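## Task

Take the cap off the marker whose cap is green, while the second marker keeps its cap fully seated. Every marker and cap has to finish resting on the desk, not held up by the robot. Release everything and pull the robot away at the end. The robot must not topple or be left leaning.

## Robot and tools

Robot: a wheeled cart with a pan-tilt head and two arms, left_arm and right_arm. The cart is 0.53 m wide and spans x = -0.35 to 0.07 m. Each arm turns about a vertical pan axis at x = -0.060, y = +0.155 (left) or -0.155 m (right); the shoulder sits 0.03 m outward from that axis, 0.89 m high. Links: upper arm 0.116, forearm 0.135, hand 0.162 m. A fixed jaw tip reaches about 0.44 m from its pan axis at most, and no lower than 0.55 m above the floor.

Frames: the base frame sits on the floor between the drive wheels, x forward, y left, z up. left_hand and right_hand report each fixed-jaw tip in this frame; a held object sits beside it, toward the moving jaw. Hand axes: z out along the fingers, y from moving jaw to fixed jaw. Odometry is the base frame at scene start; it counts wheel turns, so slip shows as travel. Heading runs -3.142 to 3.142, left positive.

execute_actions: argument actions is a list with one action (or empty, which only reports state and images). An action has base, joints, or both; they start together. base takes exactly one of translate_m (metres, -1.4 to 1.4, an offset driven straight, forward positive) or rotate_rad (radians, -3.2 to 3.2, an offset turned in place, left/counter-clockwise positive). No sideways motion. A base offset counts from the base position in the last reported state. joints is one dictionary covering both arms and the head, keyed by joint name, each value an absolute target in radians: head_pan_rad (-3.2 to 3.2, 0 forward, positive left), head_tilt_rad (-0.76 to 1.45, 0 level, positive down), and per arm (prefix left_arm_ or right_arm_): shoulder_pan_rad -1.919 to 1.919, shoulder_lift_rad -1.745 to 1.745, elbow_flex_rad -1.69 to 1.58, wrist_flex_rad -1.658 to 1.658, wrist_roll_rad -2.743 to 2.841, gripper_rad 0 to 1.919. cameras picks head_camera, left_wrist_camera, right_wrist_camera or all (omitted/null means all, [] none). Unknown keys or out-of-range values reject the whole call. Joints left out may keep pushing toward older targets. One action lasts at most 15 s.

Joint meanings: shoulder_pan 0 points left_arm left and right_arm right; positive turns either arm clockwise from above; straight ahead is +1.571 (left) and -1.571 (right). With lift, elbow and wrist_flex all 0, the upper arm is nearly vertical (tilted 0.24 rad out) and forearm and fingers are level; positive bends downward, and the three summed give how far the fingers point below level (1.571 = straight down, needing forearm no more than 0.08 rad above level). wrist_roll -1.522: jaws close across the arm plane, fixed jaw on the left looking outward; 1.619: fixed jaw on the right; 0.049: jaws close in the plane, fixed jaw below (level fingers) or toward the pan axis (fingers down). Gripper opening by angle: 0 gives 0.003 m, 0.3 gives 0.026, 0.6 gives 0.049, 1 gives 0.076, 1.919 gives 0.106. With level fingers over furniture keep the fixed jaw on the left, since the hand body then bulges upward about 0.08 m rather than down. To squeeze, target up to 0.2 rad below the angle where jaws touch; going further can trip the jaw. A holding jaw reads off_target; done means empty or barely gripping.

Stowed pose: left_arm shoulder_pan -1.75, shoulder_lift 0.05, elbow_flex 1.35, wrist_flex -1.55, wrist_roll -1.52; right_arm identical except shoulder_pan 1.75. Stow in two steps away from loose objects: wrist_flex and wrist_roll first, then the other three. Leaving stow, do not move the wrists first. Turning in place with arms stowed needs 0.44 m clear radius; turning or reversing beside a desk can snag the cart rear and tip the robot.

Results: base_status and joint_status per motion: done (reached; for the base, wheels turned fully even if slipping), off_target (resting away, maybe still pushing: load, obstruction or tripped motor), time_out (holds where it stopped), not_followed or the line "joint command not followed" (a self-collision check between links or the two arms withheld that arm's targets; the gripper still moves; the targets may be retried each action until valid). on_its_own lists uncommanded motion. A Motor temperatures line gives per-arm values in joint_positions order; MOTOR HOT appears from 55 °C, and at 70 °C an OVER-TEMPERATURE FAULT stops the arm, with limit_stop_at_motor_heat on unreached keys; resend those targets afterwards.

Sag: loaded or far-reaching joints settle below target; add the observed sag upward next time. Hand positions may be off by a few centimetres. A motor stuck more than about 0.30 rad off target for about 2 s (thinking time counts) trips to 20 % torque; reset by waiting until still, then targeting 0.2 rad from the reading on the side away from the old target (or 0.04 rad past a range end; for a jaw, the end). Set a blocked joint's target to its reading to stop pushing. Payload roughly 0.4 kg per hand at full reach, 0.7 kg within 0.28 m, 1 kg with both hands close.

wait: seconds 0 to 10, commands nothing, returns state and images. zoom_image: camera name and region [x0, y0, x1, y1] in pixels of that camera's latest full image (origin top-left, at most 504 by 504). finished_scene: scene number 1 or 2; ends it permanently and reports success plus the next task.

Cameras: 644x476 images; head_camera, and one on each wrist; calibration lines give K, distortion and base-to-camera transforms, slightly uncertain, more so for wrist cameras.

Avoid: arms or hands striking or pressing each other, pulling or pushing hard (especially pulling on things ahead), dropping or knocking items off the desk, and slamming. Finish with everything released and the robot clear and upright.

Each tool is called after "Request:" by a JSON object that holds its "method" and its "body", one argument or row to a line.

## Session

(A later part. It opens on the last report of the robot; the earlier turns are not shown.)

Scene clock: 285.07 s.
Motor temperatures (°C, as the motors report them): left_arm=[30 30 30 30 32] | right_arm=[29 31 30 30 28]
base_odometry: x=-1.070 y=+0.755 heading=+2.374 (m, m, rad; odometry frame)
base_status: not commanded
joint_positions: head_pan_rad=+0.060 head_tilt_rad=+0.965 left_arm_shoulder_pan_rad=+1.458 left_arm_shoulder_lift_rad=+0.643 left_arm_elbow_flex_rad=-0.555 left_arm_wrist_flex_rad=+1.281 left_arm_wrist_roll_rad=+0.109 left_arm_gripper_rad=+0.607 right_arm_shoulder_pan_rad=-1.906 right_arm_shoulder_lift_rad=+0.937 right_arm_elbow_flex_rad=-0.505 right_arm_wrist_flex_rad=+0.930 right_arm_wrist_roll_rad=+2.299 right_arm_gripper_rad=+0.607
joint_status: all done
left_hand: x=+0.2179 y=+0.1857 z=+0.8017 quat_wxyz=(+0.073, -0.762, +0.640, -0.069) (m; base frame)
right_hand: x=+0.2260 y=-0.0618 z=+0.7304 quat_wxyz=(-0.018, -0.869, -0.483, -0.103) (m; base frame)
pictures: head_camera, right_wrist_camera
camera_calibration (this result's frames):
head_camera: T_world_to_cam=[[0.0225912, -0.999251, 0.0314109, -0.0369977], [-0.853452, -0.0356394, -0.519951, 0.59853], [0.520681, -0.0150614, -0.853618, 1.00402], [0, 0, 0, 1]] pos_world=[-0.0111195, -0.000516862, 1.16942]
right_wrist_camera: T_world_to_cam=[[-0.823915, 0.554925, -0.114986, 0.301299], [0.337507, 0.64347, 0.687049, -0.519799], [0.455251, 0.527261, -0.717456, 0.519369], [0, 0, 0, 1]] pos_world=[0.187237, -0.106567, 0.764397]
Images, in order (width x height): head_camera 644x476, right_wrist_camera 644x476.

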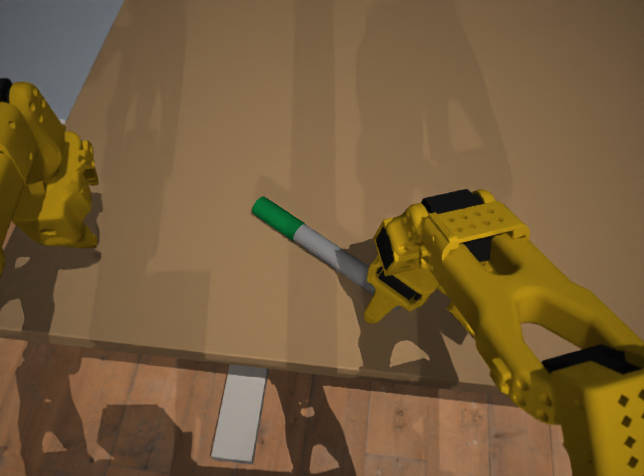

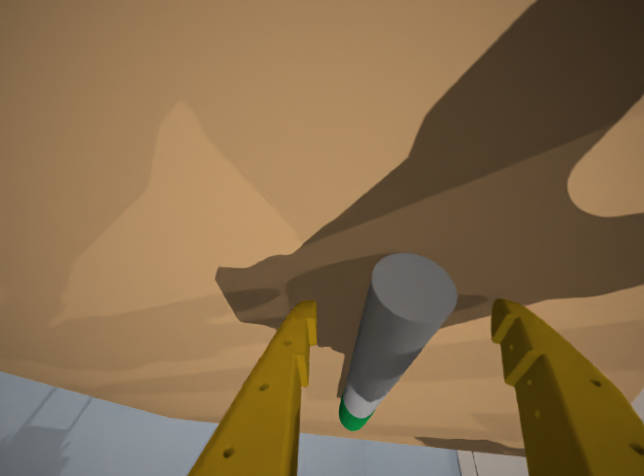

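Request:
{"method": "execute_actions", "body": {
  "actions": [
    {"joints": {"right_arm_shoulder_lift_rad": 0.942, "right_arm_wrist_flex_rad": 0.9}}
  ],
  "cameras": ["right_wrist_camera"]
}}

Scene clock: 294.97 s.
Motor temperatures (°C, as the motors report them): left_arm=[30 30 30 30 32] | right_arm=[29 31 30 30 28]
base_odometry: x=-1.070 y=+0.755 heading=+2.374 (m, m, rad; odometry frame)
base_status: not commanded
joint_positions: head_pan_rad=+0.060 head_tilt_rad=+0.965 left_arm_shoulder_pan_rad=+1.458 left_arm_shoulder_lift_rad=+0.643 left_arm_elbow_flex_rad=-0.555 left_arm_wrist_flex_rad=+1.281 left_arm_wrist_roll_rad=+0.109 left_arm_gripper_rad=+0.607 right_arm_shoulder_pan_rad=-1.906 right_arm_shoulder_lift_rad=+0.948 right_arm_elbow_flex_rad=-0.505 right_arm_wrist_flex_rad=+0.914 right_arm_wrist_roll_rad=+2.299 right_arm_gripper_rad=+0.607
joint_status: all done
left_hand: x=+0.2179 y=+0.1857 z=+0.8017 quat_wxyz=(+0.073, -0.762, +0.640, -0.069) (m; base frame)
right_hand: x=+0.2268 y=-0.0616 z=+0.7282 quat_wxyz=(-0.018, -0.869, -0.483, -0.106) (m; base frame)
pictures: right_wrist_camera
camera_calibration (this result's frames):
right_wrist_camera: T_world_to_cam=[[-0.823238, 0.555161, -0.118636, 0.304072], [0.333516, 0.642079, 0.690291, -0.52025], [0.459397, 0.528707, -0.713739, 0.513676], [0, 0, 0, 1]] pos_world=[0.187855, -0.106352, 0.761829]
Images, in order (width x height): right_wrist_camera 644x476.

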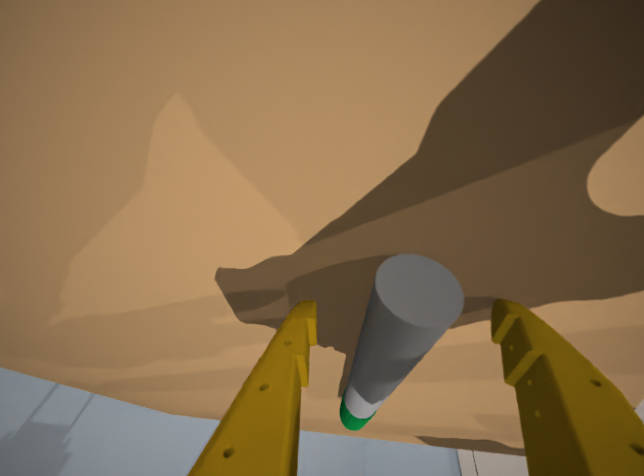

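Request:
{"method": "execute_actions", "body": {
  "actions": [
    {"joints": {"right_arm_shoulder_lift_rad": 0.925, "right_arm_gripper_rad": 0.12}}
  ],
  "cameras": ["right_wrist_camera", "head_camera"]
}}

Scene clock: 298.53 s.
Motor temperatures (°C, as the motors report them): left_arm=[30 30 30 30 32] | right_arm=[29 31 30 30 28]
base_odometry: x=-1.070 y=+0.755 heading=+2.374 (m, m, rad; odometry frame)
base_status: not commanded
joint_positions: head_pan_rad=+0.060 head_tilt_rad=+0.965 left_arm_shoulder_pan_rad=+1.458 left_arm_shoulder_lift_rad=+0.643 left_arm_elbow_flex_rad=-0.555 left_arm_wrist_flex_rad=+1.281 left_arm_wrist_roll_rad=+0.109 left_arm_gripper_rad=+0.607 right_arm_shoulder_pan_rad=-1.912 right_arm_shoulder_lift_rad=+0.948 right_arm_elbow_flex_rad=-0.505 right_arm_wrist_flex_rad=+0.909 right_arm_wrist_roll_rad=+2.299 right_arm_gripper_rad=+0.211
joint_status: right_arm_gripper_rad off_target (ended at +0.211, target +0.120); the others done
left_hand: x=+0.2179 y=+0.1857 z=+0.8017 quat_wxyz=(+0.073, -0.762, +0.640, -0.069) (m; base frame)
right_hand: x=+0.2269 y=-0.0596 z=+0.7284 quat_wxyz=(-0.018, -0.867, -0.486, -0.108) (m; base frame)
pictures: head_camera, right_wrist_camera
camera_calibration (this result's frames):
head_camera: T_world_to_cam=[[0.0225963, -0.999251, 0.031411, -0.0369975], [-0.853452, -0.0356437, -0.51995, 0.59853], [0.520681, -0.0150588, -0.853619, 1.00402], [0, 0, 0, 1]] pos_world=[-0.0111195, -0.00051668, 1.16942]
right_wrist_camera: T_world_to_cam=[[-0.826109, 0.550284, -0.121371, 0.305417], [0.326572, 0.643047, 0.692706, -0.521816], [0.459233, 0.532614, -0.710935, 0.510933], [0, 0, 0, 1]] pos_world=[0.188081, -0.104643, 0.761774]
Images, in order (width x height): head_camera 644x476, right_wrist_camera 644x476.

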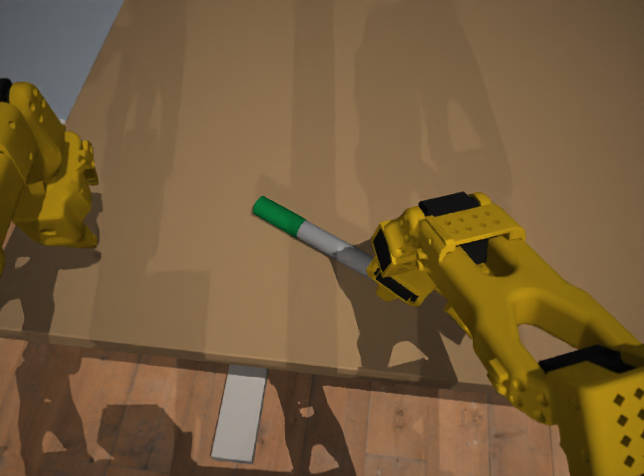

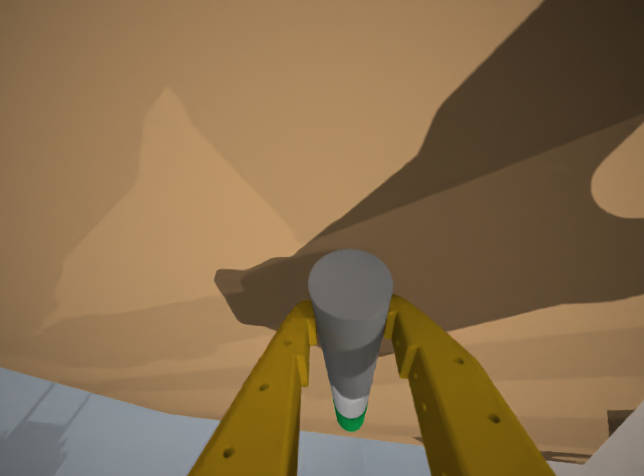

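Request:
{"method": "execute_actions", "body": {
  "actions": [
    {"joints": {"right_arm_wrist_roll_rad": 2.71, "left_arm_shoulder_pan_rad": 1.7, "left_arm_shoulder_lift_rad": 0.6, "left_arm_elbow_flex_rad": -0.33, "left_arm_wrist_flex_rad": 0.93, "left_arm_wrist_roll_rad": 0.15}}
  ]
}}

Scene clock: 346.90 s.
Motor temperatures (°C, as the motors report them): left_arm=[30 30 30 30 32] | right_arm=[29 31 30 30 28]
base_odometry: x=-1.070 y=+0.755 heading=+2.374 (m, m, rad; odometry frame)
base_status: not commanded
joint_positions: head_pan_rad=+0.060 head_tilt_rad=+0.965 left_arm_shoulder_pan_rad=+1.692 left_arm_shoulder_lift_rad=+0.643 left_arm_elbow_flex_rad=-0.328 left_arm_wrist_flex_rad=+0.942 left_arm_wrist_roll_rad=+0.141 left_arm_gripper_rad=+0.607 right_arm_shoulder_pan_rad=-1.912 right_arm_shoulder_lift_rad=+0.948 right_arm_elbow_flex_rad=-0.505 right_arm_wrist_flex_rad=+0.907 right_arm_wrist_roll_rad=+2.702 right_arm_gripper_rad=+0.210
joint_status: all done
left_hand: x=+0.2299 y=+0.1185 z=+0.7752 quat_wxyz=(+0.098, -0.688, +0.708, -0.122) (m; base frame)
right_hand: x=+0.2280 y=-0.0565 z=+0.7288 quat_wxyz=(-0.040, -0.752, -0.650, -0.103) (m; base frame)
pictures: head_camera, left_wrist_camera, right_wrist_camera
camera_calibration (this result's frames):
head_camera: T_world_to_cam=[[0.0225968, -0.999251, 0.031411, -0.0369975], [-0.853452, -0.0356442, -0.51995, 0.59853], [0.520681, -0.0150585, -0.853619, 1.00402], [0, 0, 0, 1]] pos_world=[-0.0111195, -0.000516661, 1.16942]
left_wrist_camera: T_world_to_cam=[[0.948146, 0.0171727, 0.31737, -0.46572], [-0.167403, -0.821829, 0.544586, -0.264654], [0.270176, -0.569476, -0.776339, 0.677738], [0, 0, 0, 1]] pos_world=[0.214158, 0.176453, 0.818087]
right_wrist_camera: T_world_to_cam=[[-0.967081, 0.179824, -0.180048, 0.35874], [0.0239457, 0.768715, 0.639143, -0.409363], [0.253339, 0.613792, -0.747716, 0.58745], [0, 0, 0, 1]] pos_world=[0.207909, -0.110399, 0.765478]
Images, in order (width x height): head_camera 644x476, left_wrist_camera 644x476, right_wrist_camera 644x476.

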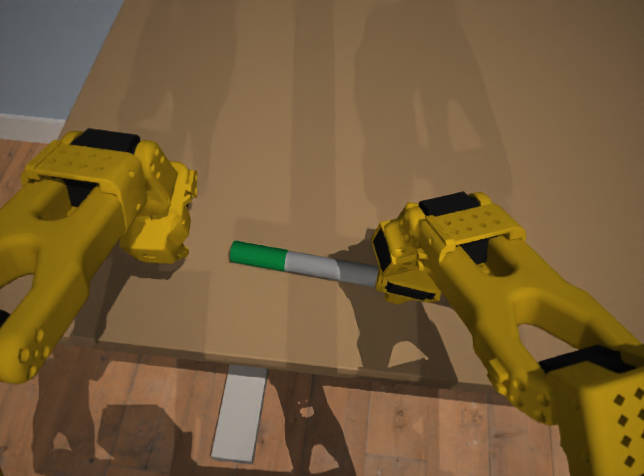

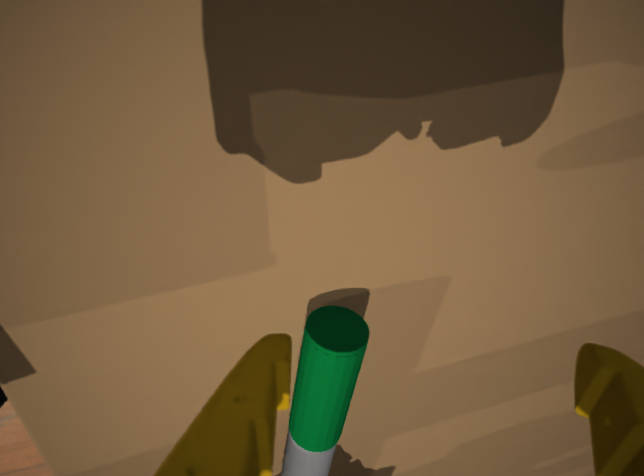

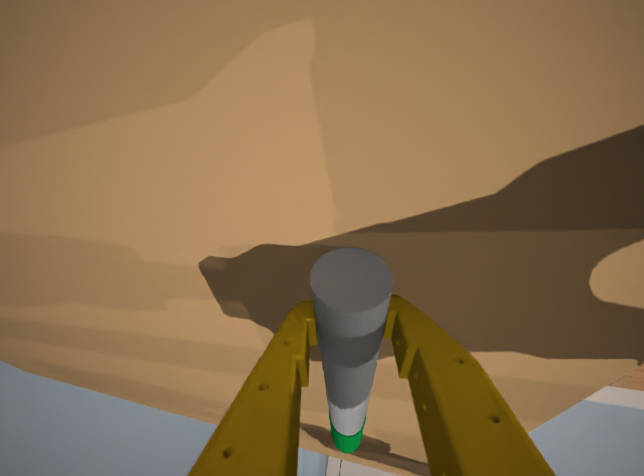

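Request:
{"method": "zoom_image", "body": {
  "camera": "left_wrist_camera",
  "region": [200, 260, 480, 476]
}}

Request:
{"method": "zoom_image", "body": {
  "camera": "head_camera",
  "region": [100, 120, 460, 340]
}}

Region (200, 260, 480, 476) of left_wrist_camera's 644x476 image, scaled by 1.800; it fills the top 389 rows of this view, and the rest is white.

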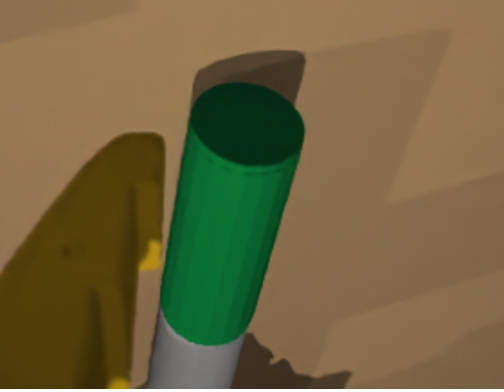

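Region (100, 120, 460, 340) of head_camera's 644x476 image, scaled by 1.400.

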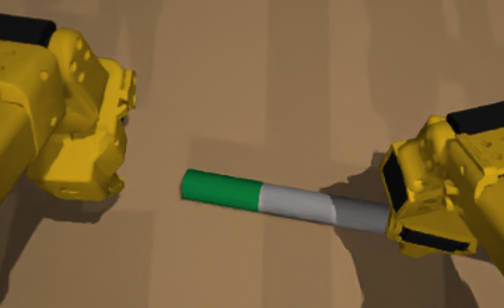

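Request:
{"method": "execute_actions", "body": {
  "actions": [
    {"joints": {"right_arm_gripper_rad": 0.02, "left_arm_shoulder_pan_rad": 1.868, "left_arm_shoulder_lift_rad": 0.69, "left_arm_elbow_flex_rad": -0.395, "left_arm_wrist_flex_rad": 0.845, "left_arm_wrist_roll_rad": 0.18}}
  ]
}}

Scene clock: 419.40 s.
Motor temperatures (°C, as the motors report them): left_arm=[30 30 30 30 32] | right_arm=[29 31 30 30 28]
base_odometry: x=-1.070 y=+0.755 heading=+2.374 (m, m, rad; odometry frame)
base_status: not commanded
joint_positions: head_pan_rad=+0.060 head_tilt_rad=+0.965 left_arm_shoulder_pan_rad=+1.859 left_arm_shoulder_lift_rad=+0.712 left_arm_elbow_flex_rad=-0.360 left_arm_wrist_flex_rad=+0.857 left_arm_wrist_roll_rad=+0.169 left_arm_gripper_rad=+0.607 right_arm_shoulder_pan_rad=-1.912 right_arm_shoulder_lift_rad=+0.948 right_arm_elbow_flex_rad=-0.505 right_arm_wrist_flex_rad=+0.907 right_arm_wrist_roll_rad=+2.702 right_arm_gripper_rad=+0.205
joint_status: right_arm_gripper_rad off_target (ended at +0.205, target +0.020); the others done
left_hand: x=+0.2300 y=+0.0675 z=+0.7663 quat_wxyz=(+0.099, -0.635, +0.752, -0.150) (m; base frame)
right_hand: x=+0.2280 y=-0.0565 z=+0.7288 quat_wxyz=(-0.040, -0.752, -0.650, -0.103) (m; base frame)
pictures: head_camera, left_wrist_camera, right_wrist_camera
camera_calibration (this result's frames):
head_camera: T_world_to_cam=[[0.0225967, -0.999251, 0.031411, -0.0369975], [-0.853452, -0.035644, -0.51995, 0.59853], [0.520681, -0.0150586, -0.853619, 1.00402], [0, 0, 0, 1]] pos_world=[-0.0111195, -0.000516667, 1.16942]
left_wrist_camera: T_world_to_cam=[[0.926472, -0.109011, 0.360231, -0.481461], [-0.305008, -0.778222, 0.548945, -0.276309], [0.220499, -0.618455, -0.75425, 0.639518], [0, 0, 0, 1]] pos_world=[0.220771, 0.128, 0.807472]
right_wrist_camera: T_world_to_cam=[[-0.967081, 0.179824, -0.180048, 0.35874], [0.0239457, 0.768715, 0.639143, -0.409363], [0.253339, 0.613792, -0.747716, 0.58745], [0, 0, 0, 1]] pos_world=[0.207909, -0.110399, 0.765478]
Images, in order (width x height): head_camera 644x476, left_wrist_camera 644x476, right_wrist_camera 644x476.

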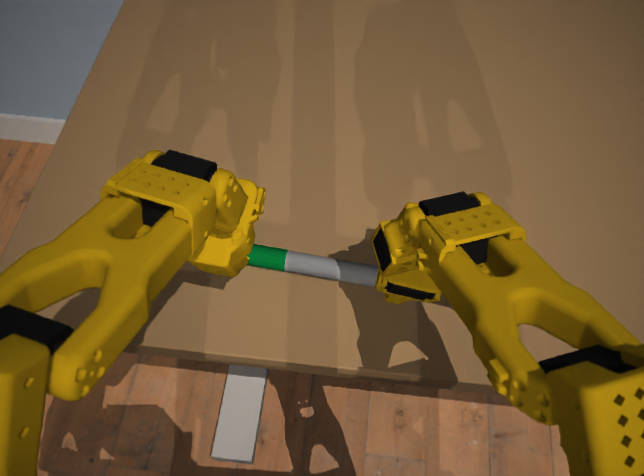

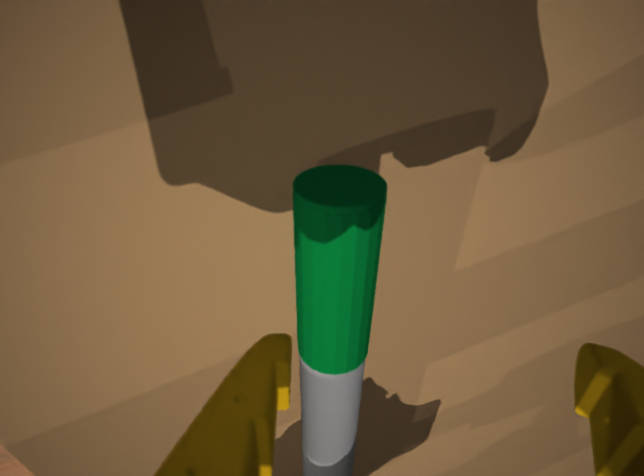

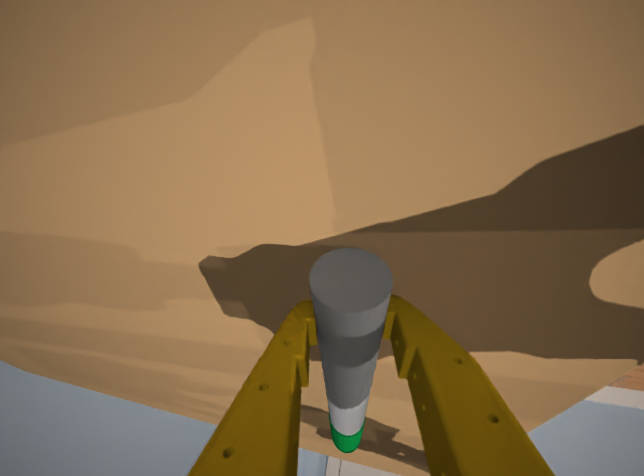

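Request:
{"method": "execute_actions", "body": {
  "actions": [
    {"joints": {"left_arm_shoulder_lift_rad": 0.765, "left_arm_wrist_flex_rad": 0.785}}
  ],
  "cameras": ["left_wrist_camera", "head_camera"]
}}

Scene clock: 449.73 s.
Motor temperatures (°C, as the motors report them): left_arm=[30 30 30 30 32] | right_arm=[29 31 30 30 28]
base_odometry: x=-1.070 y=+0.755 heading=+2.374 (m, m, rad; odometry frame)
base_status: not commanded
joint_positions: head_pan_rad=+0.060 head_tilt_rad=+0.965 left_arm_shoulder_pan_rad=+1.859 left_arm_shoulder_lift_rad=+0.789 left_arm_elbow_flex_rad=-0.363 left_arm_wrist_flex_rad=+0.798 left_arm_wrist_roll_rad=+0.169 left_arm_gripper_rad=+0.607 right_arm_shoulder_pan_rad=-1.912 right_arm_shoulder_lift_rad=+0.948 right_arm_elbow_flex_rad=-0.505 right_arm_wrist_flex_rad=+0.907 right_arm_wrist_roll_rad=+2.702 right_arm_gripper_rad=+0.205
joint_status: all done
left_hand: x=+0.2294 y=+0.0676 z=+0.7488 quat_wxyz=(+0.095, -0.635, +0.753, -0.144) (m; base frame)
right_hand: x=+0.2280 y=-0.0565 z=+0.7288 quat_wxyz=(-0.040, -0.752, -0.650, -0.103) (m; base frame)
pictures: head_camera, left_wrist_camera
camera_calibration (this result's frames):
head_camera: T_world_to_cam=[[0.0225968, -0.999251, 0.031411, -0.0369975], [-0.853453, -0.0356441, -0.51995, 0.598529], [0.520681, -0.0150586, -0.853619, 1.00402], [0, 0, 0, 1]] pos_world=[-0.0111195, -0.000516664, 1.16942]
left_wrist_camera: T_world_to_cam=[[0.931155, -0.110402, 0.347507, -0.465997], [-0.297737, -0.780382, 0.54987, -0.268988], [0.210482, -0.61548, -0.759527, 0.632663], [0, 0, 0, 1]] pos_world=[0.220664, 0.128031, 0.790371]
Images, in order (width x height): head_camera 644x476, left_wrist_camera 644x476.

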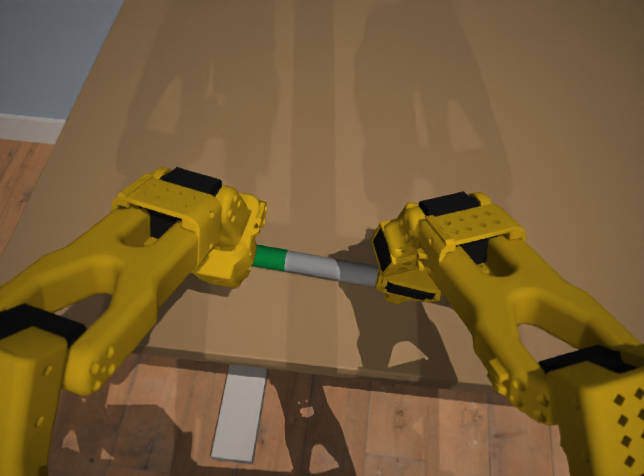

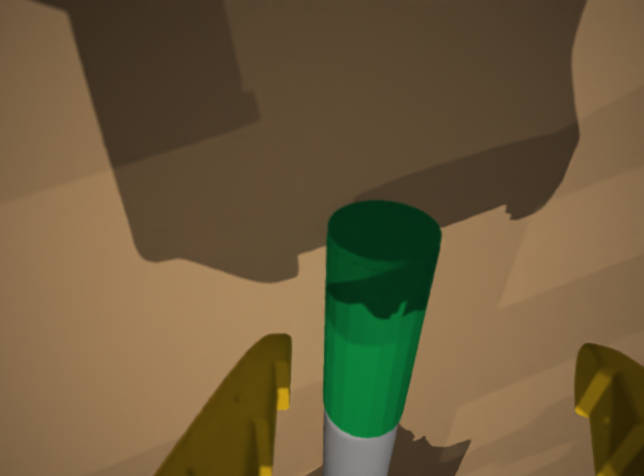

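Request:
{"method": "execute_actions", "body": {
  "actions": [
    {"joints": {"left_arm_shoulder_lift_rad": 0.81, "left_arm_wrist_flex_rad": 0.74}}
  ],
  "cameras": ["left_wrist_camera", "head_camera"]
}}

Scene clock: 458.30 s.
Motor temperatures (°C, as the motors report them): left_arm=[30 30 30 30 32] | right_arm=[29 31 30 30 28]
base_odometry: x=-1.070 y=+0.755 heading=+2.374 (m, m, rad; odometry frame)
base_status: not commanded
joint_positions: head_pan_rad=+0.060 head_tilt_rad=+0.965 left_arm_shoulder_pan_rad=+1.859 left_arm_shoulder_lift_rad=+0.832 left_arm_elbow_flex_rad=-0.363 left_arm_wrist_flex_rad=+0.753 left_arm_wrist_roll_rad=+0.169 left_arm_gripper_rad=+0.607 right_arm_shoulder_pan_rad=-1.912 right_arm_shoulder_lift_rad=+0.948 right_arm_elbow_flex_rad=-0.505 right_arm_wrist_flex_rad=+0.907 right_arm_wrist_roll_rad=+2.702 right_arm_gripper_rad=+0.205
joint_status: all done
left_hand: x=+0.2298 y=+0.0675 z=+0.7392 quat_wxyz=(+0.095, -0.635, +0.752, -0.145) (m; base frame)
right_hand: x=+0.2280 y=-0.0565 z=+0.7288 quat_wxyz=(-0.040, -0.752, -0.650, -0.103) (m; base frame)
pictures: head_camera, left_wrist_camera
camera_calibration (this result's frames):
head_camera: T_world_to_cam=[[0.0225967, -0.999251, 0.031411, -0.0369975], [-0.853452, -0.035644, -0.51995, 0.59853], [0.520681, -0.0150586, -0.853619, 1.00402], [0, 0, 0, 1]] pos_world=[-0.0111195, -0.000516668, 1.16942]
left_wrist_camera: T_world_to_cam=[[0.930643, -0.110249, 0.348924, -0.46397], [-0.298545, -0.780142, 0.549772, -0.263454], [0.211598, -0.615812, -0.758948, 0.624578], [0, 0, 0, 1]] pos_world=[0.220978, 0.127938, 0.780752]
Images, in order (width x height): head_camera 644x476, left_wrist_camera 644x476.

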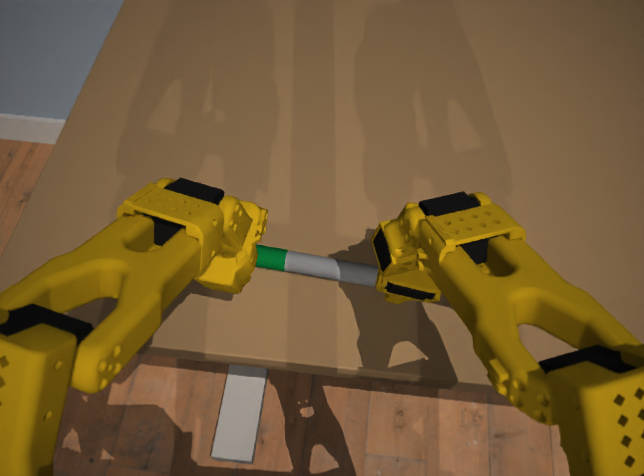

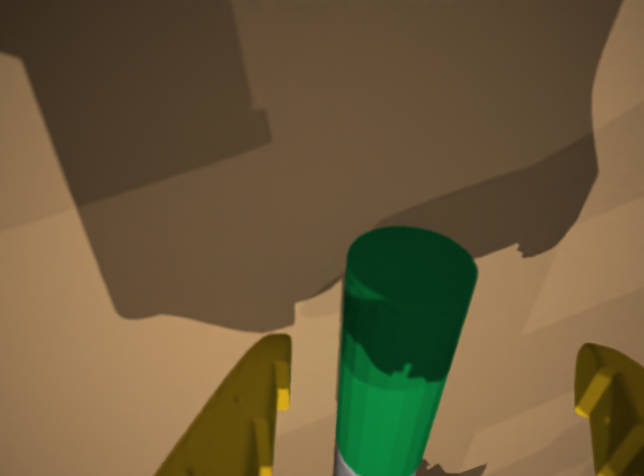

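Request:
{"method": "execute_actions", "body": {
  "actions": [
    {"joints": {"left_arm_shoulder_lift_rad": 0.835, "left_arm_wrist_flex_rad": 0.685}}
  ],
  "cameras": ["left_wrist_camera", "head_camera"]
}}

Scene clock: 465.20 s.
Motor temperatures (°C, as the motors report them): left_arm=[30 30 30 30 32] | right_arm=[29 31 30 30 28]
base_odometry: x=-1.070 y=+0.755 heading=+2.374 (m, m, rad; odometry frame)
base_status: not commanded
joint_positions: head_pan_rad=+0.060 head_tilt_rad=+0.965 left_arm_shoulder_pan_rad=+1.859 left_arm_shoulder_lift_rad=+0.855 left_arm_elbow_flex_rad=-0.364 left_arm_wrist_flex_rad=+0.698 left_arm_wrist_roll_rad=+0.169 left_arm_gripper_rad=+0.607 right_arm_shoulder_pan_rad=-1.912 right_arm_shoulder_lift_rad=+0.948 right_arm_elbow_flex_rad=-0.505 right_arm_wrist_flex_rad=+0.907 right_arm_wrist_roll_rad=+2.702 right_arm_gripper_rad=+0.205
joint_status: all done
left_hand: x=+0.2347 y=+0.0661 z=+0.7360 quat_wxyz=(+0.104, -0.633, +0.750, -0.159) (m; base frame)
right_hand: x=+0.2280 y=-0.0565 z=+0.7288 quat_wxyz=(-0.040, -0.752, -0.650, -0.103) (m; base frame)
pictures: head_camera, left_wrist_camera
camera_calibration (this result's frames):
head_camera: T_world_to_cam=[[0.0225972, -0.999251, 0.031411, -0.0369975], [-0.853453, -0.0356445, -0.519949, 0.598528], [0.520679, -0.0150584, -0.85362, 1.00402], [0, 0, 0, 1]] pos_world=[-0.0111194, -0.000516648, 1.16942]
left_wrist_camera: T_world_to_cam=[[0.918853, -0.106748, 0.379886, -0.487833], [-0.316293, -0.774871, 0.547297, -0.255674], [0.23594, -0.623041, -0.745756, 0.605184], [0, 0, 0, 1]] pos_world=[0.224592, 0.126864, 0.776571]
Images, in order (width x height): head_camera 644x476, left_wrist_camera 644x476.

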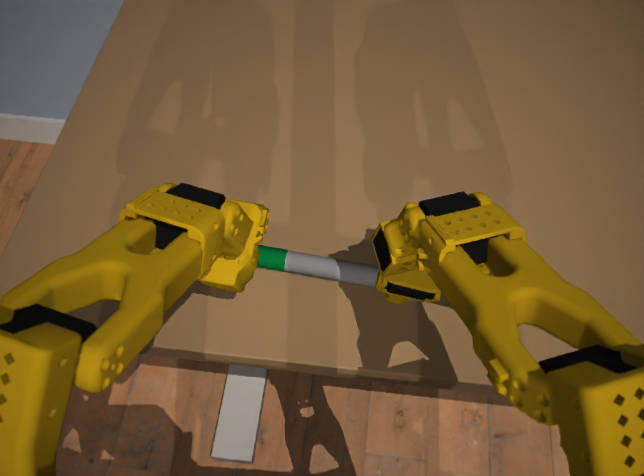

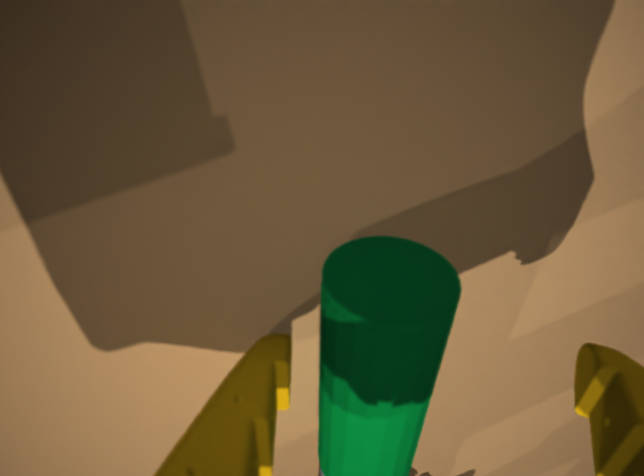

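Request:
{"method": "execute_actions", "body": {
  "actions": [
    {"joints": {"left_arm_shoulder_lift_rad": 0.843, "left_arm_gripper_rad": 0.02}}
  ]
}}

Scene clock: 472.93 s.
Motor temperatures (°C, as the motors report them): left_arm=[30 30 30 30 32] | right_arm=[29 31 30 30 28]
base_odometry: x=-1.070 y=+0.755 heading=+2.374 (m, m, rad; odometry frame)
base_status: not commanded
joint_positions: head_pan_rad=+0.060 head_tilt_rad=+0.965 left_arm_shoulder_pan_rad=+1.859 left_arm_shoulder_lift_rad=+0.858 left_arm_elbow_flex_rad=-0.372 left_arm_wrist_flex_rad=+0.693 left_arm_wrist_roll_rad=+0.171 left_arm_gripper_rad=+0.216 right_arm_shoulder_pan_rad=-1.912 right_arm_shoulder_lift_rad=+0.948 right_arm_elbow_flex_rad=-0.504 right_arm_wrist_flex_rad=+0.907 right_arm_wrist_roll_rad=+2.707 right_arm_gripper_rad=+0.205
joint_status: left_arm_gripper_rad off_target (ended at +0.216, target +0.020); the others done
left_hand: x=+0.2364 y=+0.0655 z=+0.7367 quat_wxyz=(+0.107, -0.633, +0.749, -0.163) (m; base frame)
right_hand: x=+0.2277 y=-0.0566 z=+0.7286 quat_wxyz=(-0.040, -0.751, -0.651, -0.102) (m; base frame)
pictures: head_camera, left_wrist_camera, right_wrist_camera
camera_calibration (this result's frames):
head_camera: T_world_to_cam=[[0.0226114, -0.999251, 0.031411, -0.0369969], [-0.853453, -0.0356566, -0.519949, 0.598528], [0.52068, -0.015051, -0.853619, 1.00402], [0, 0, 0, 1]] pos_world=[-0.0111194, -0.000516139, 1.16942]
left_wrist_camera: T_world_to_cam=[[0.915678, -0.104226, 0.388163, -0.495288], [-0.31993, -0.773585, 0.547001, -0.254941], [0.243266, -0.625062, -0.7417, 0.600399], [0, 0, 0, 1]] pos_world=[0.225905, 0.126446, 0.777022]
right_wrist_camera: T_world_to_cam=[[-0.968078, 0.175217, -0.179234, 0.357793], [0.0211991, 0.769749, 0.637994, -0.40762], [0.249753, 0.613828, -0.748892, 0.589057], [0, 0, 0, 1]] pos_world=[0.207894, -0.110506, 0.765327]
Images, in order (width x height): head_camera 644x476, left_wrist_camera 644x476, right_wrist_camera 644x476.

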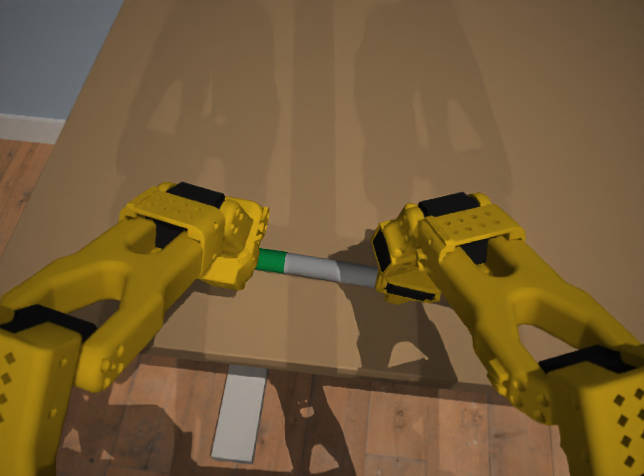

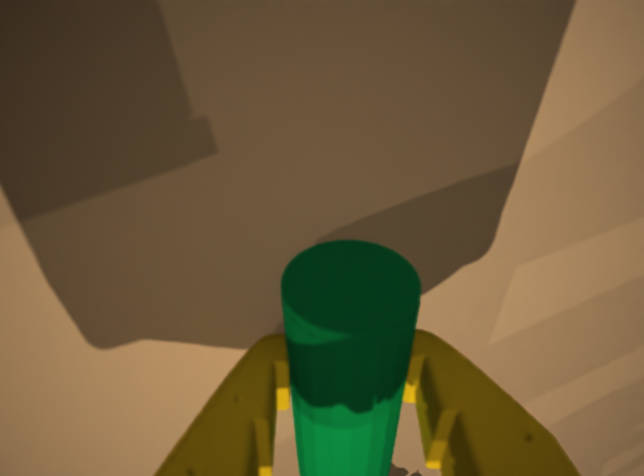

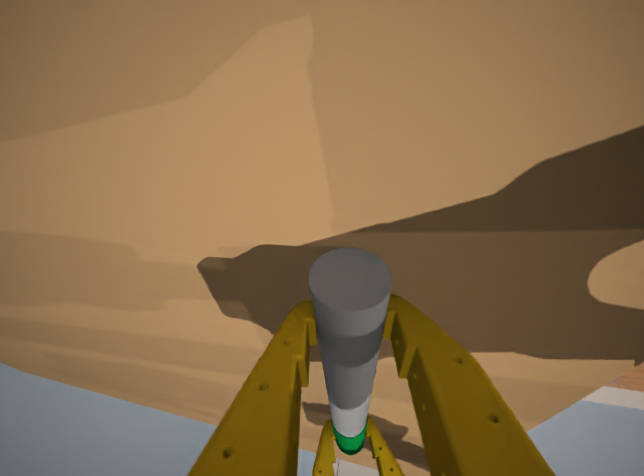

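Request:
{"method": "execute_actions", "body": {
  "actions": [
    {"joints": {"left_arm_shoulder_pan_rad": 1.8, "left_arm_wrist_roll_rad": 0.14, "right_arm_shoulder_pan_rad": -1.86, "right_arm_gripper_rad": 0.008}}
  ]
}}

Scene clock: 477.77 s.
Motor temperatures (°C, as the motors report them): left_arm=[30 30 30 30 32] | right_arm=[29 31 30 30 28]
base_odometry: x=-1.070 y=+0.755 heading=+2.374 (m, m, rad; odometry frame)
base_status: not commanded
joint_positions: head_pan_rad=+0.060 head_tilt_rad=+0.965 left_arm_shoulder_pan_rad=+1.844 left_arm_shoulder_lift_rad=+0.858 left_arm_elbow_flex_rad=-0.374 left_arm_wrist_flex_rad=+0.690 left_arm_wrist_roll_rad=+0.151 left_arm_gripper_rad=+0.215 right_arm_shoulder_pan_rad=-1.906 right_arm_shoulder_lift_rad=+0.948 right_arm_elbow_flex_rad=-0.504 right_arm_wrist_flex_rad=+0.906 right_arm_wrist_roll_rad=+2.707 right_arm_gripper_rad=+0.205
joint_status: left_arm_shoulder_pan_rad off_target (ended at +1.844, target +1.800); right_arm_shoulder_pan_rad off_target (ended at -1.907, target -1.860); right_arm_gripper_rad off_target (ended at +0.205, target +0.008); the others done
left_hand: x=+0.2386 y=+0.0700 z=+0.7371 quat_wxyz=(+0.111, -0.631, +0.750, -0.163) (m; base frame)
right_hand: x=+0.2286 y=-0.0583 z=+0.7287 quat_wxyz=(-0.040, -0.753, -0.649, -0.103) (m; base frame)
pictures: head_camera, left_wrist_camera, right_wrist_camera
camera_calibration (this result's frames):
head_camera: T_world_to_cam=[[0.0226115, -0.999251, 0.031411, -0.0369968], [-0.853453, -0.0356567, -0.519949, 0.598528], [0.52068, -0.015051, -0.853619, 1.00402], [0, 0, 0, 1]] pos_world=[-0.0111194, -0.000516136, 1.16942]
left_wrist_camera: T_world_to_cam=[[0.912792, -0.109412, 0.393497, -0.499803], [-0.325869, -0.775897, 0.540179, -0.244409], [0.246211, -0.6213, -0.743886, 0.603661], [0, 0, 0, 1]] pos_world=[0.227943, 0.130734, 0.777751]
right_wrist_camera: T_world_to_cam=[[-0.966724, 0.181244, -0.180543, 0.359893], [0.0249974, 0.769283, 0.638419, -0.407584], [0.254599, 0.612662, -0.748214, 0.588267], [0, 0, 0, 1]] pos_world=[0.208334, -0.112091, 0.765335]
Images, in order (width x height): head_camera 644x476, left_wrist_camera 644x476, right_wrist_camera 644x476.

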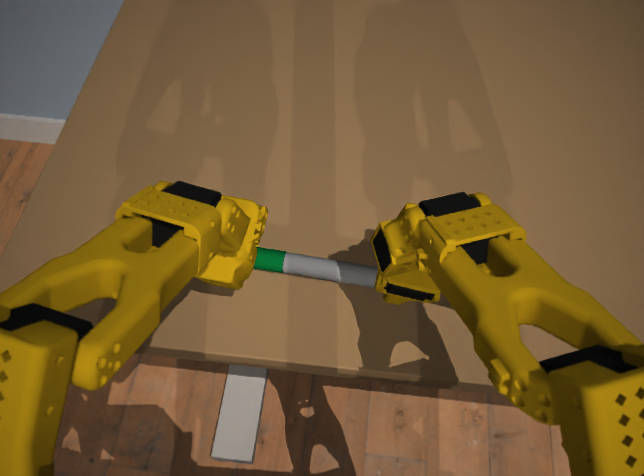

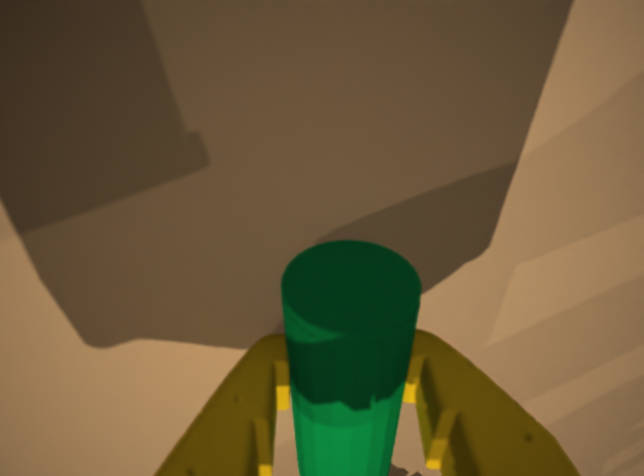

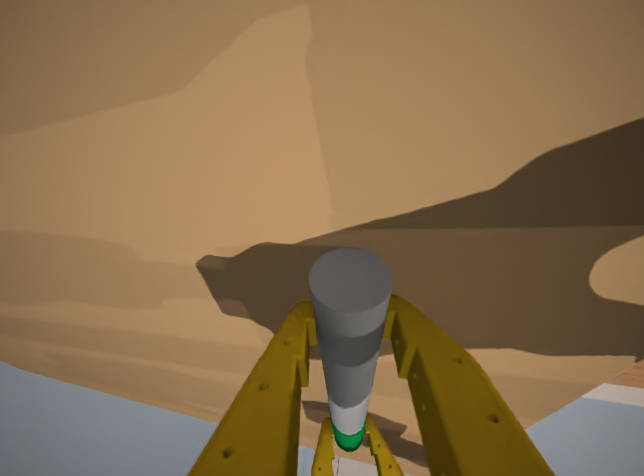

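Request:
{"method": "execute_actions", "body": {
  "actions": [
    {"joints": {"left_arm_shoulder_pan_rad": 1.71, "left_arm_wrist_roll_rad": 0.11, "right_arm_shoulder_pan_rad": -1.81}}
  ]
}}

Scene clock: 480.00 s.
Motor temperatures (°C, as the motors report them): left_arm=[30 30 30 30 32] | right_arm=[29 31 30 30 28]
base_odometry: x=-1.070 y=+0.755 heading=+2.374 (m, m, rad; odometry frame)
base_status: not commanded
joint_positions: head_pan_rad=+0.060 head_tilt_rad=+0.965 left_arm_shoulder_pan_rad=+1.720 left_arm_shoulder_lift_rad=+0.861 left_arm_elbow_flex_rad=-0.377 left_arm_wrist_flex_rad=+0.689 left_arm_wrist_roll_rad=+0.120 left_arm_gripper_rad=+0.215 right_arm_shoulder_pan_rad=-1.819 right_arm_shoulder_lift_rad=+0.948 right_arm_elbow_flex_rad=-0.504 right_arm_wrist_flex_rad=+0.901 right_arm_wrist_roll_rad=+2.708 right_arm_gripper_rad=+0.205
joint_status: all done
left_hand: x=+0.2472 y=+0.1079 z=+0.7369 quat_wxyz=(+0.124, -0.666, +0.720, -0.154) (m; base frame)
right_hand: x=+0.2366 y=-0.0836 z=+0.7289 quat_wxyz=(-0.046, -0.780, -0.616, -0.103) (m; base frame)
pictures: head_camera, left_wrist_camera, right_wrist_camera
camera_calibration (this result's frames):
head_camera: T_world_to_cam=[[0.022627, -0.99925, 0.0314111, -0.0369962], [-0.853453, -0.03567, -0.519947, 0.598526], [0.520678, -0.0150431, -0.853621, 1.00402], [0, 0, 0, 1]] pos_world=[-0.0111194, -0.000515578, 1.16942]
left_wrist_camera: T_world_to_cam=[[0.917717, -0.0259767, 0.396386, -0.515787], [-0.251872, -0.80968, 0.530075, -0.219307], [0.307176, -0.586297, -0.749599, 0.61023], [0, 0, 0, 1]] pos_world=[0.230661, 0.166809, 0.778128]
right_wrist_camera: T_world_to_cam=[[-0.946769, 0.263701, -0.184635, 0.377459], [0.0880334, 0.763784, 0.63944, -0.404503], [0.309643, 0.589148, -0.746342, 0.585563], [0, 0, 0, 1]] pos_world=[0.211661, -0.135567, 0.765377]
Images, in order (width x height): head_camera 644x476, left_wrist_camera 644x476, right_wrist_camera 644x476.

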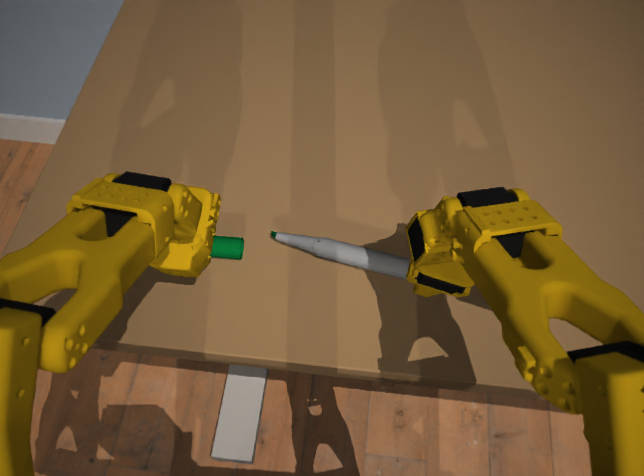

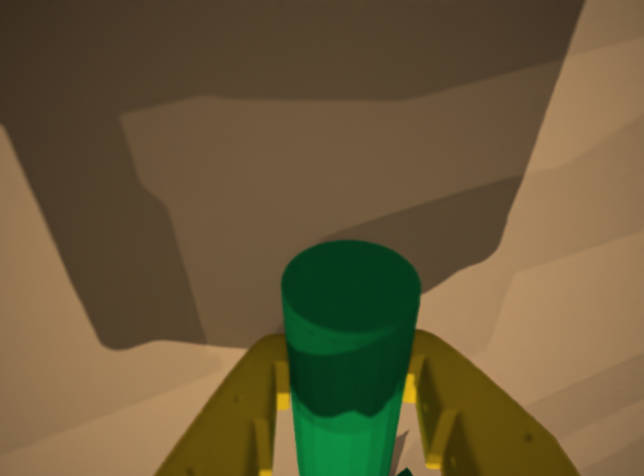

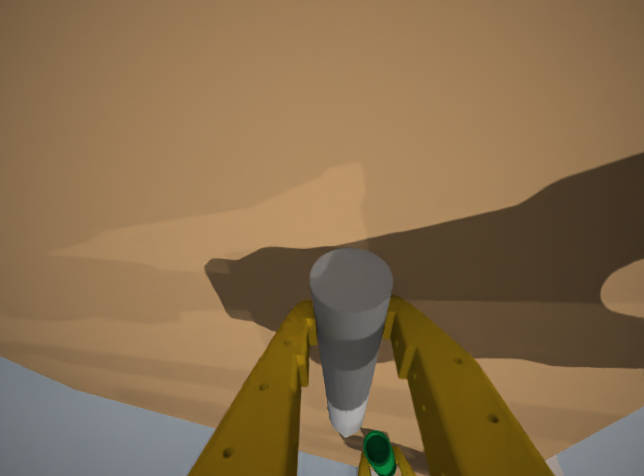

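Request:
{"method": "execute_actions", "body": {
  "actions": [
    {"joints": {"left_arm_gripper_rad": 0.56, "right_arm_gripper_rad": 0.56}}
  ]
}}

Scene clock: 489.93 s.
Motor temperatures (°C, as the motors report them): left_arm=[30 30 30 30 32] | right_arm=[29 31 30 30 28]
base_odometry: x=-1.070 y=+0.755 heading=+2.374 (m, m, rad; odometry frame)
base_status: not commanded
joint_positions: head_pan_rad=+0.060 head_tilt_rad=+0.965 left_arm_shoulder_pan_rad=+1.718 left_arm_shoulder_lift_rad=+0.864 left_arm_elbow_flex_rad=-0.377 left_arm_wrist_flex_rad=+0.689 left_arm_wrist_roll_rad=+0.120 left_arm_gripper_rad=+0.551 right_arm_shoulder_pan_rad=-1.813 right_arm_shoulder_lift_rad=+0.937 right_arm_elbow_flex_rad=-0.504 right_arm_wrist_flex_rad=+0.901 right_arm_wrist_roll_rad=+2.708 right_arm_gripper_rad=+0.548
joint_status: all done
left_hand: x=+0.2468 y=+0.1084 z=+0.7360 quat_wxyz=(+0.123, -0.666, +0.719, -0.153) (m; base frame)
right_hand: x=+0.2387 y=-0.0850 z=+0.7318 quat_wxyz=(-0.048, -0.781, -0.613, -0.107) (m; base frame)
pictures: head_camera, left_wrist_camera, right_wrist_camera
camera_calibration (this result's frames):
head_camera: T_world_to_cam=[[0.022627, -0.99925, 0.0314111, -0.0369962], [-0.853453, -0.03567, -0.519947, 0.598526], [0.520678, -0.015043, -0.853621, 1.00402], [0, 0, 0, 1]] pos_world=[-0.0111194, -0.000515577, 1.16942]
left_wrist_camera: T_world_to_cam=[[0.918954, -0.024747, 0.393588, -0.513439], [-0.24902, -0.810304, 0.530467, -0.21944], [0.305798, -0.585486, -0.750795, 0.611161], [0, 0, 0, 1]] pos_world=[0.23029, 0.167307, 0.777345]
right_wrist_camera: T_world_to_cam=[[-0.943161, 0.269992, -0.193785, 0.386768], [0.0860368, 0.761581, 0.642333, -0.407341], [0.321008, 0.589151, -0.741523, 0.581694], [0, 0, 0, 1]] pos_world=[0.213103, -0.136906, 0.767937]
Images, in order (width x height): head_camera 644x476, left_wrist_camera 644x476, right_wrist_camera 644x476.

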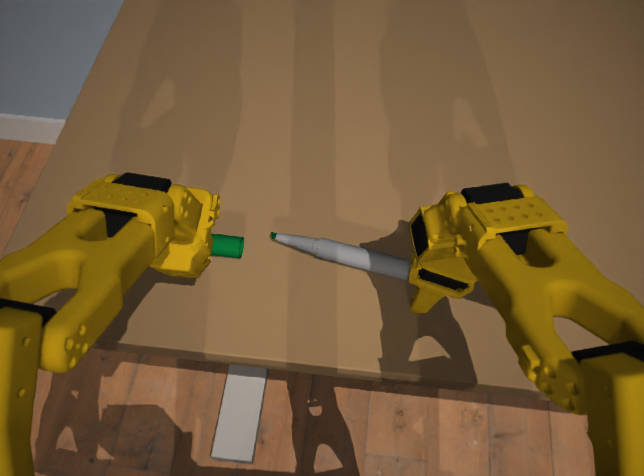

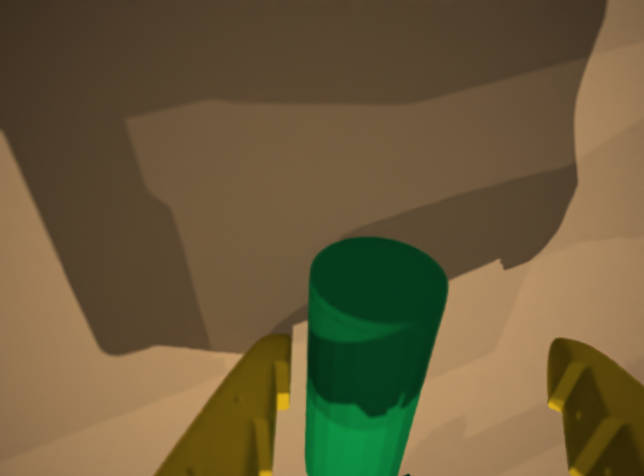

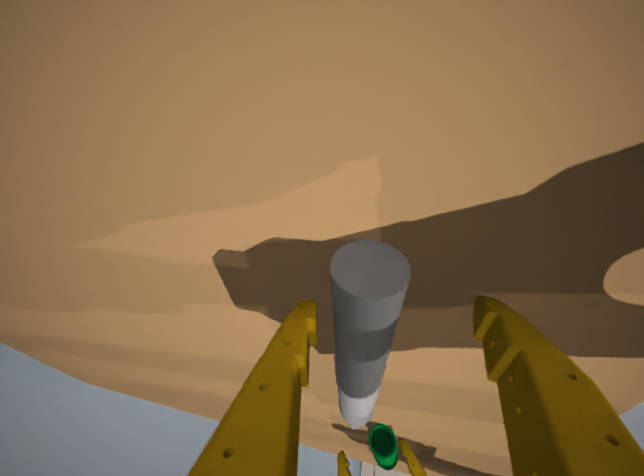

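Request:
{"method": "execute_actions", "body": {
  "actions": [
    {"joints": {"left_arm_shoulder_lift_rad": 0.59, "left_arm_wrist_flex_rad": 0.91, "right_arm_shoulder_lift_rad": 0.67}}
  ]
}}

Scene clock: 493.73 s.
Motor temperatures (°C, as the motors report them): left_arm=[30 30 30 30 32] | right_arm=[29 31 30 30 28]
base_odometry: x=-1.070 y=+0.755 heading=+2.374 (m, m, rad; odometry frame)
base_status: not commanded
joint_positions: head_pan_rad=+0.060 head_tilt_rad=+0.965 left_arm_shoulder_pan_rad=+1.718 left_arm_shoulder_lift_rad=+0.651 left_arm_elbow_flex_rad=-0.377 left_arm_wrist_flex_rad=+0.903 left_arm_wrist_roll_rad=+0.120 left_arm_gripper_rad=+0.552 right_arm_shoulder_pan_rad=-1.813 right_arm_shoulder_lift_rad=+0.734 right_arm_elbow_flex_rad=-0.504 right_arm_wrist_flex_rad=+0.901 right_arm_wrist_roll_rad=+2.708 right_arm_gripper_rad=+0.553
joint_status: all done
left_hand: x=+0.2429 y=+0.1090 z=+0.7838 quat_wxyz=(+0.122, -0.667, +0.719, -0.152) (m; base frame)
right_hand: x=+0.2649 y=-0.0786 z=+0.7907 quat_wxyz=(-0.089, -0.768, -0.603, -0.198) (m; base frame)
pictures: head_camera, left_wrist_camera, right_wrist_camera
camera_calibration (this result's frames):
head_camera: T_world_to_cam=[[0.0226271, -0.99925, 0.0314111, -0.0369962], [-0.853453, -0.03567, -0.519947, 0.598526], [0.520678, -0.015043, -0.853621, 1.00402], [0, 0, 0, 1]] pos_world=[-0.0111194, -0.000515576, 1.16942]
left_wrist_camera: T_world_to_cam=[[0.91955, -0.0248357, 0.392187, -0.527718], [-0.248215, -0.810424, 0.530662, -0.245612], [0.304659, -0.585317, -0.75139, 0.649268], [0, 0, 0, 1]] pos_world=[0.226493, 0.167872, 0.825155]
right_wrist_camera: T_world_to_cam=[[-0.888444, 0.283492, -0.360971, 0.539895], [-0.044654, 0.729337, 0.682696, -0.452173], [0.456808, 0.622656, -0.635315, 0.495834], [0, 0, 0, 1]] pos_world=[0.232974, -0.132003, 0.818594]
Images, in order (width x height): head_camera 644x476, left_wrist_camera 644x476, right_wrist_camera 644x476.

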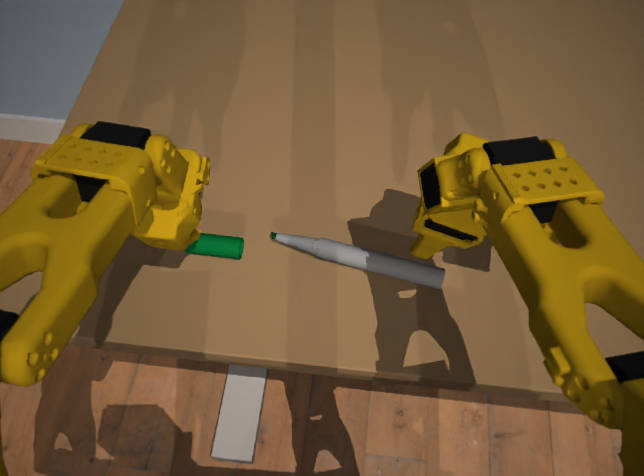

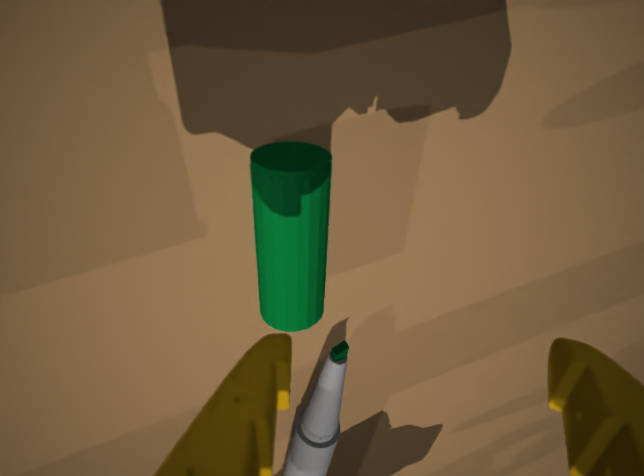

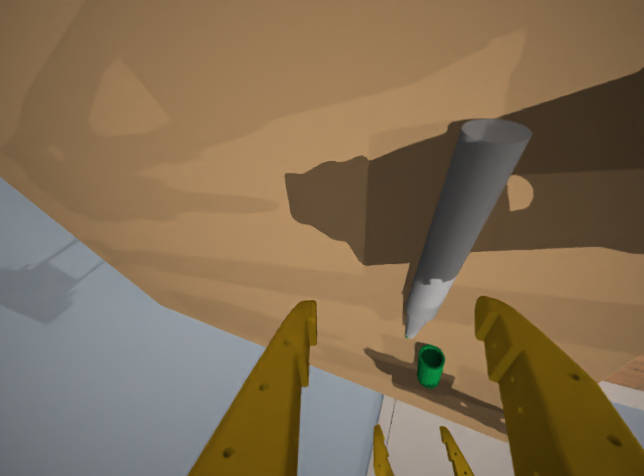

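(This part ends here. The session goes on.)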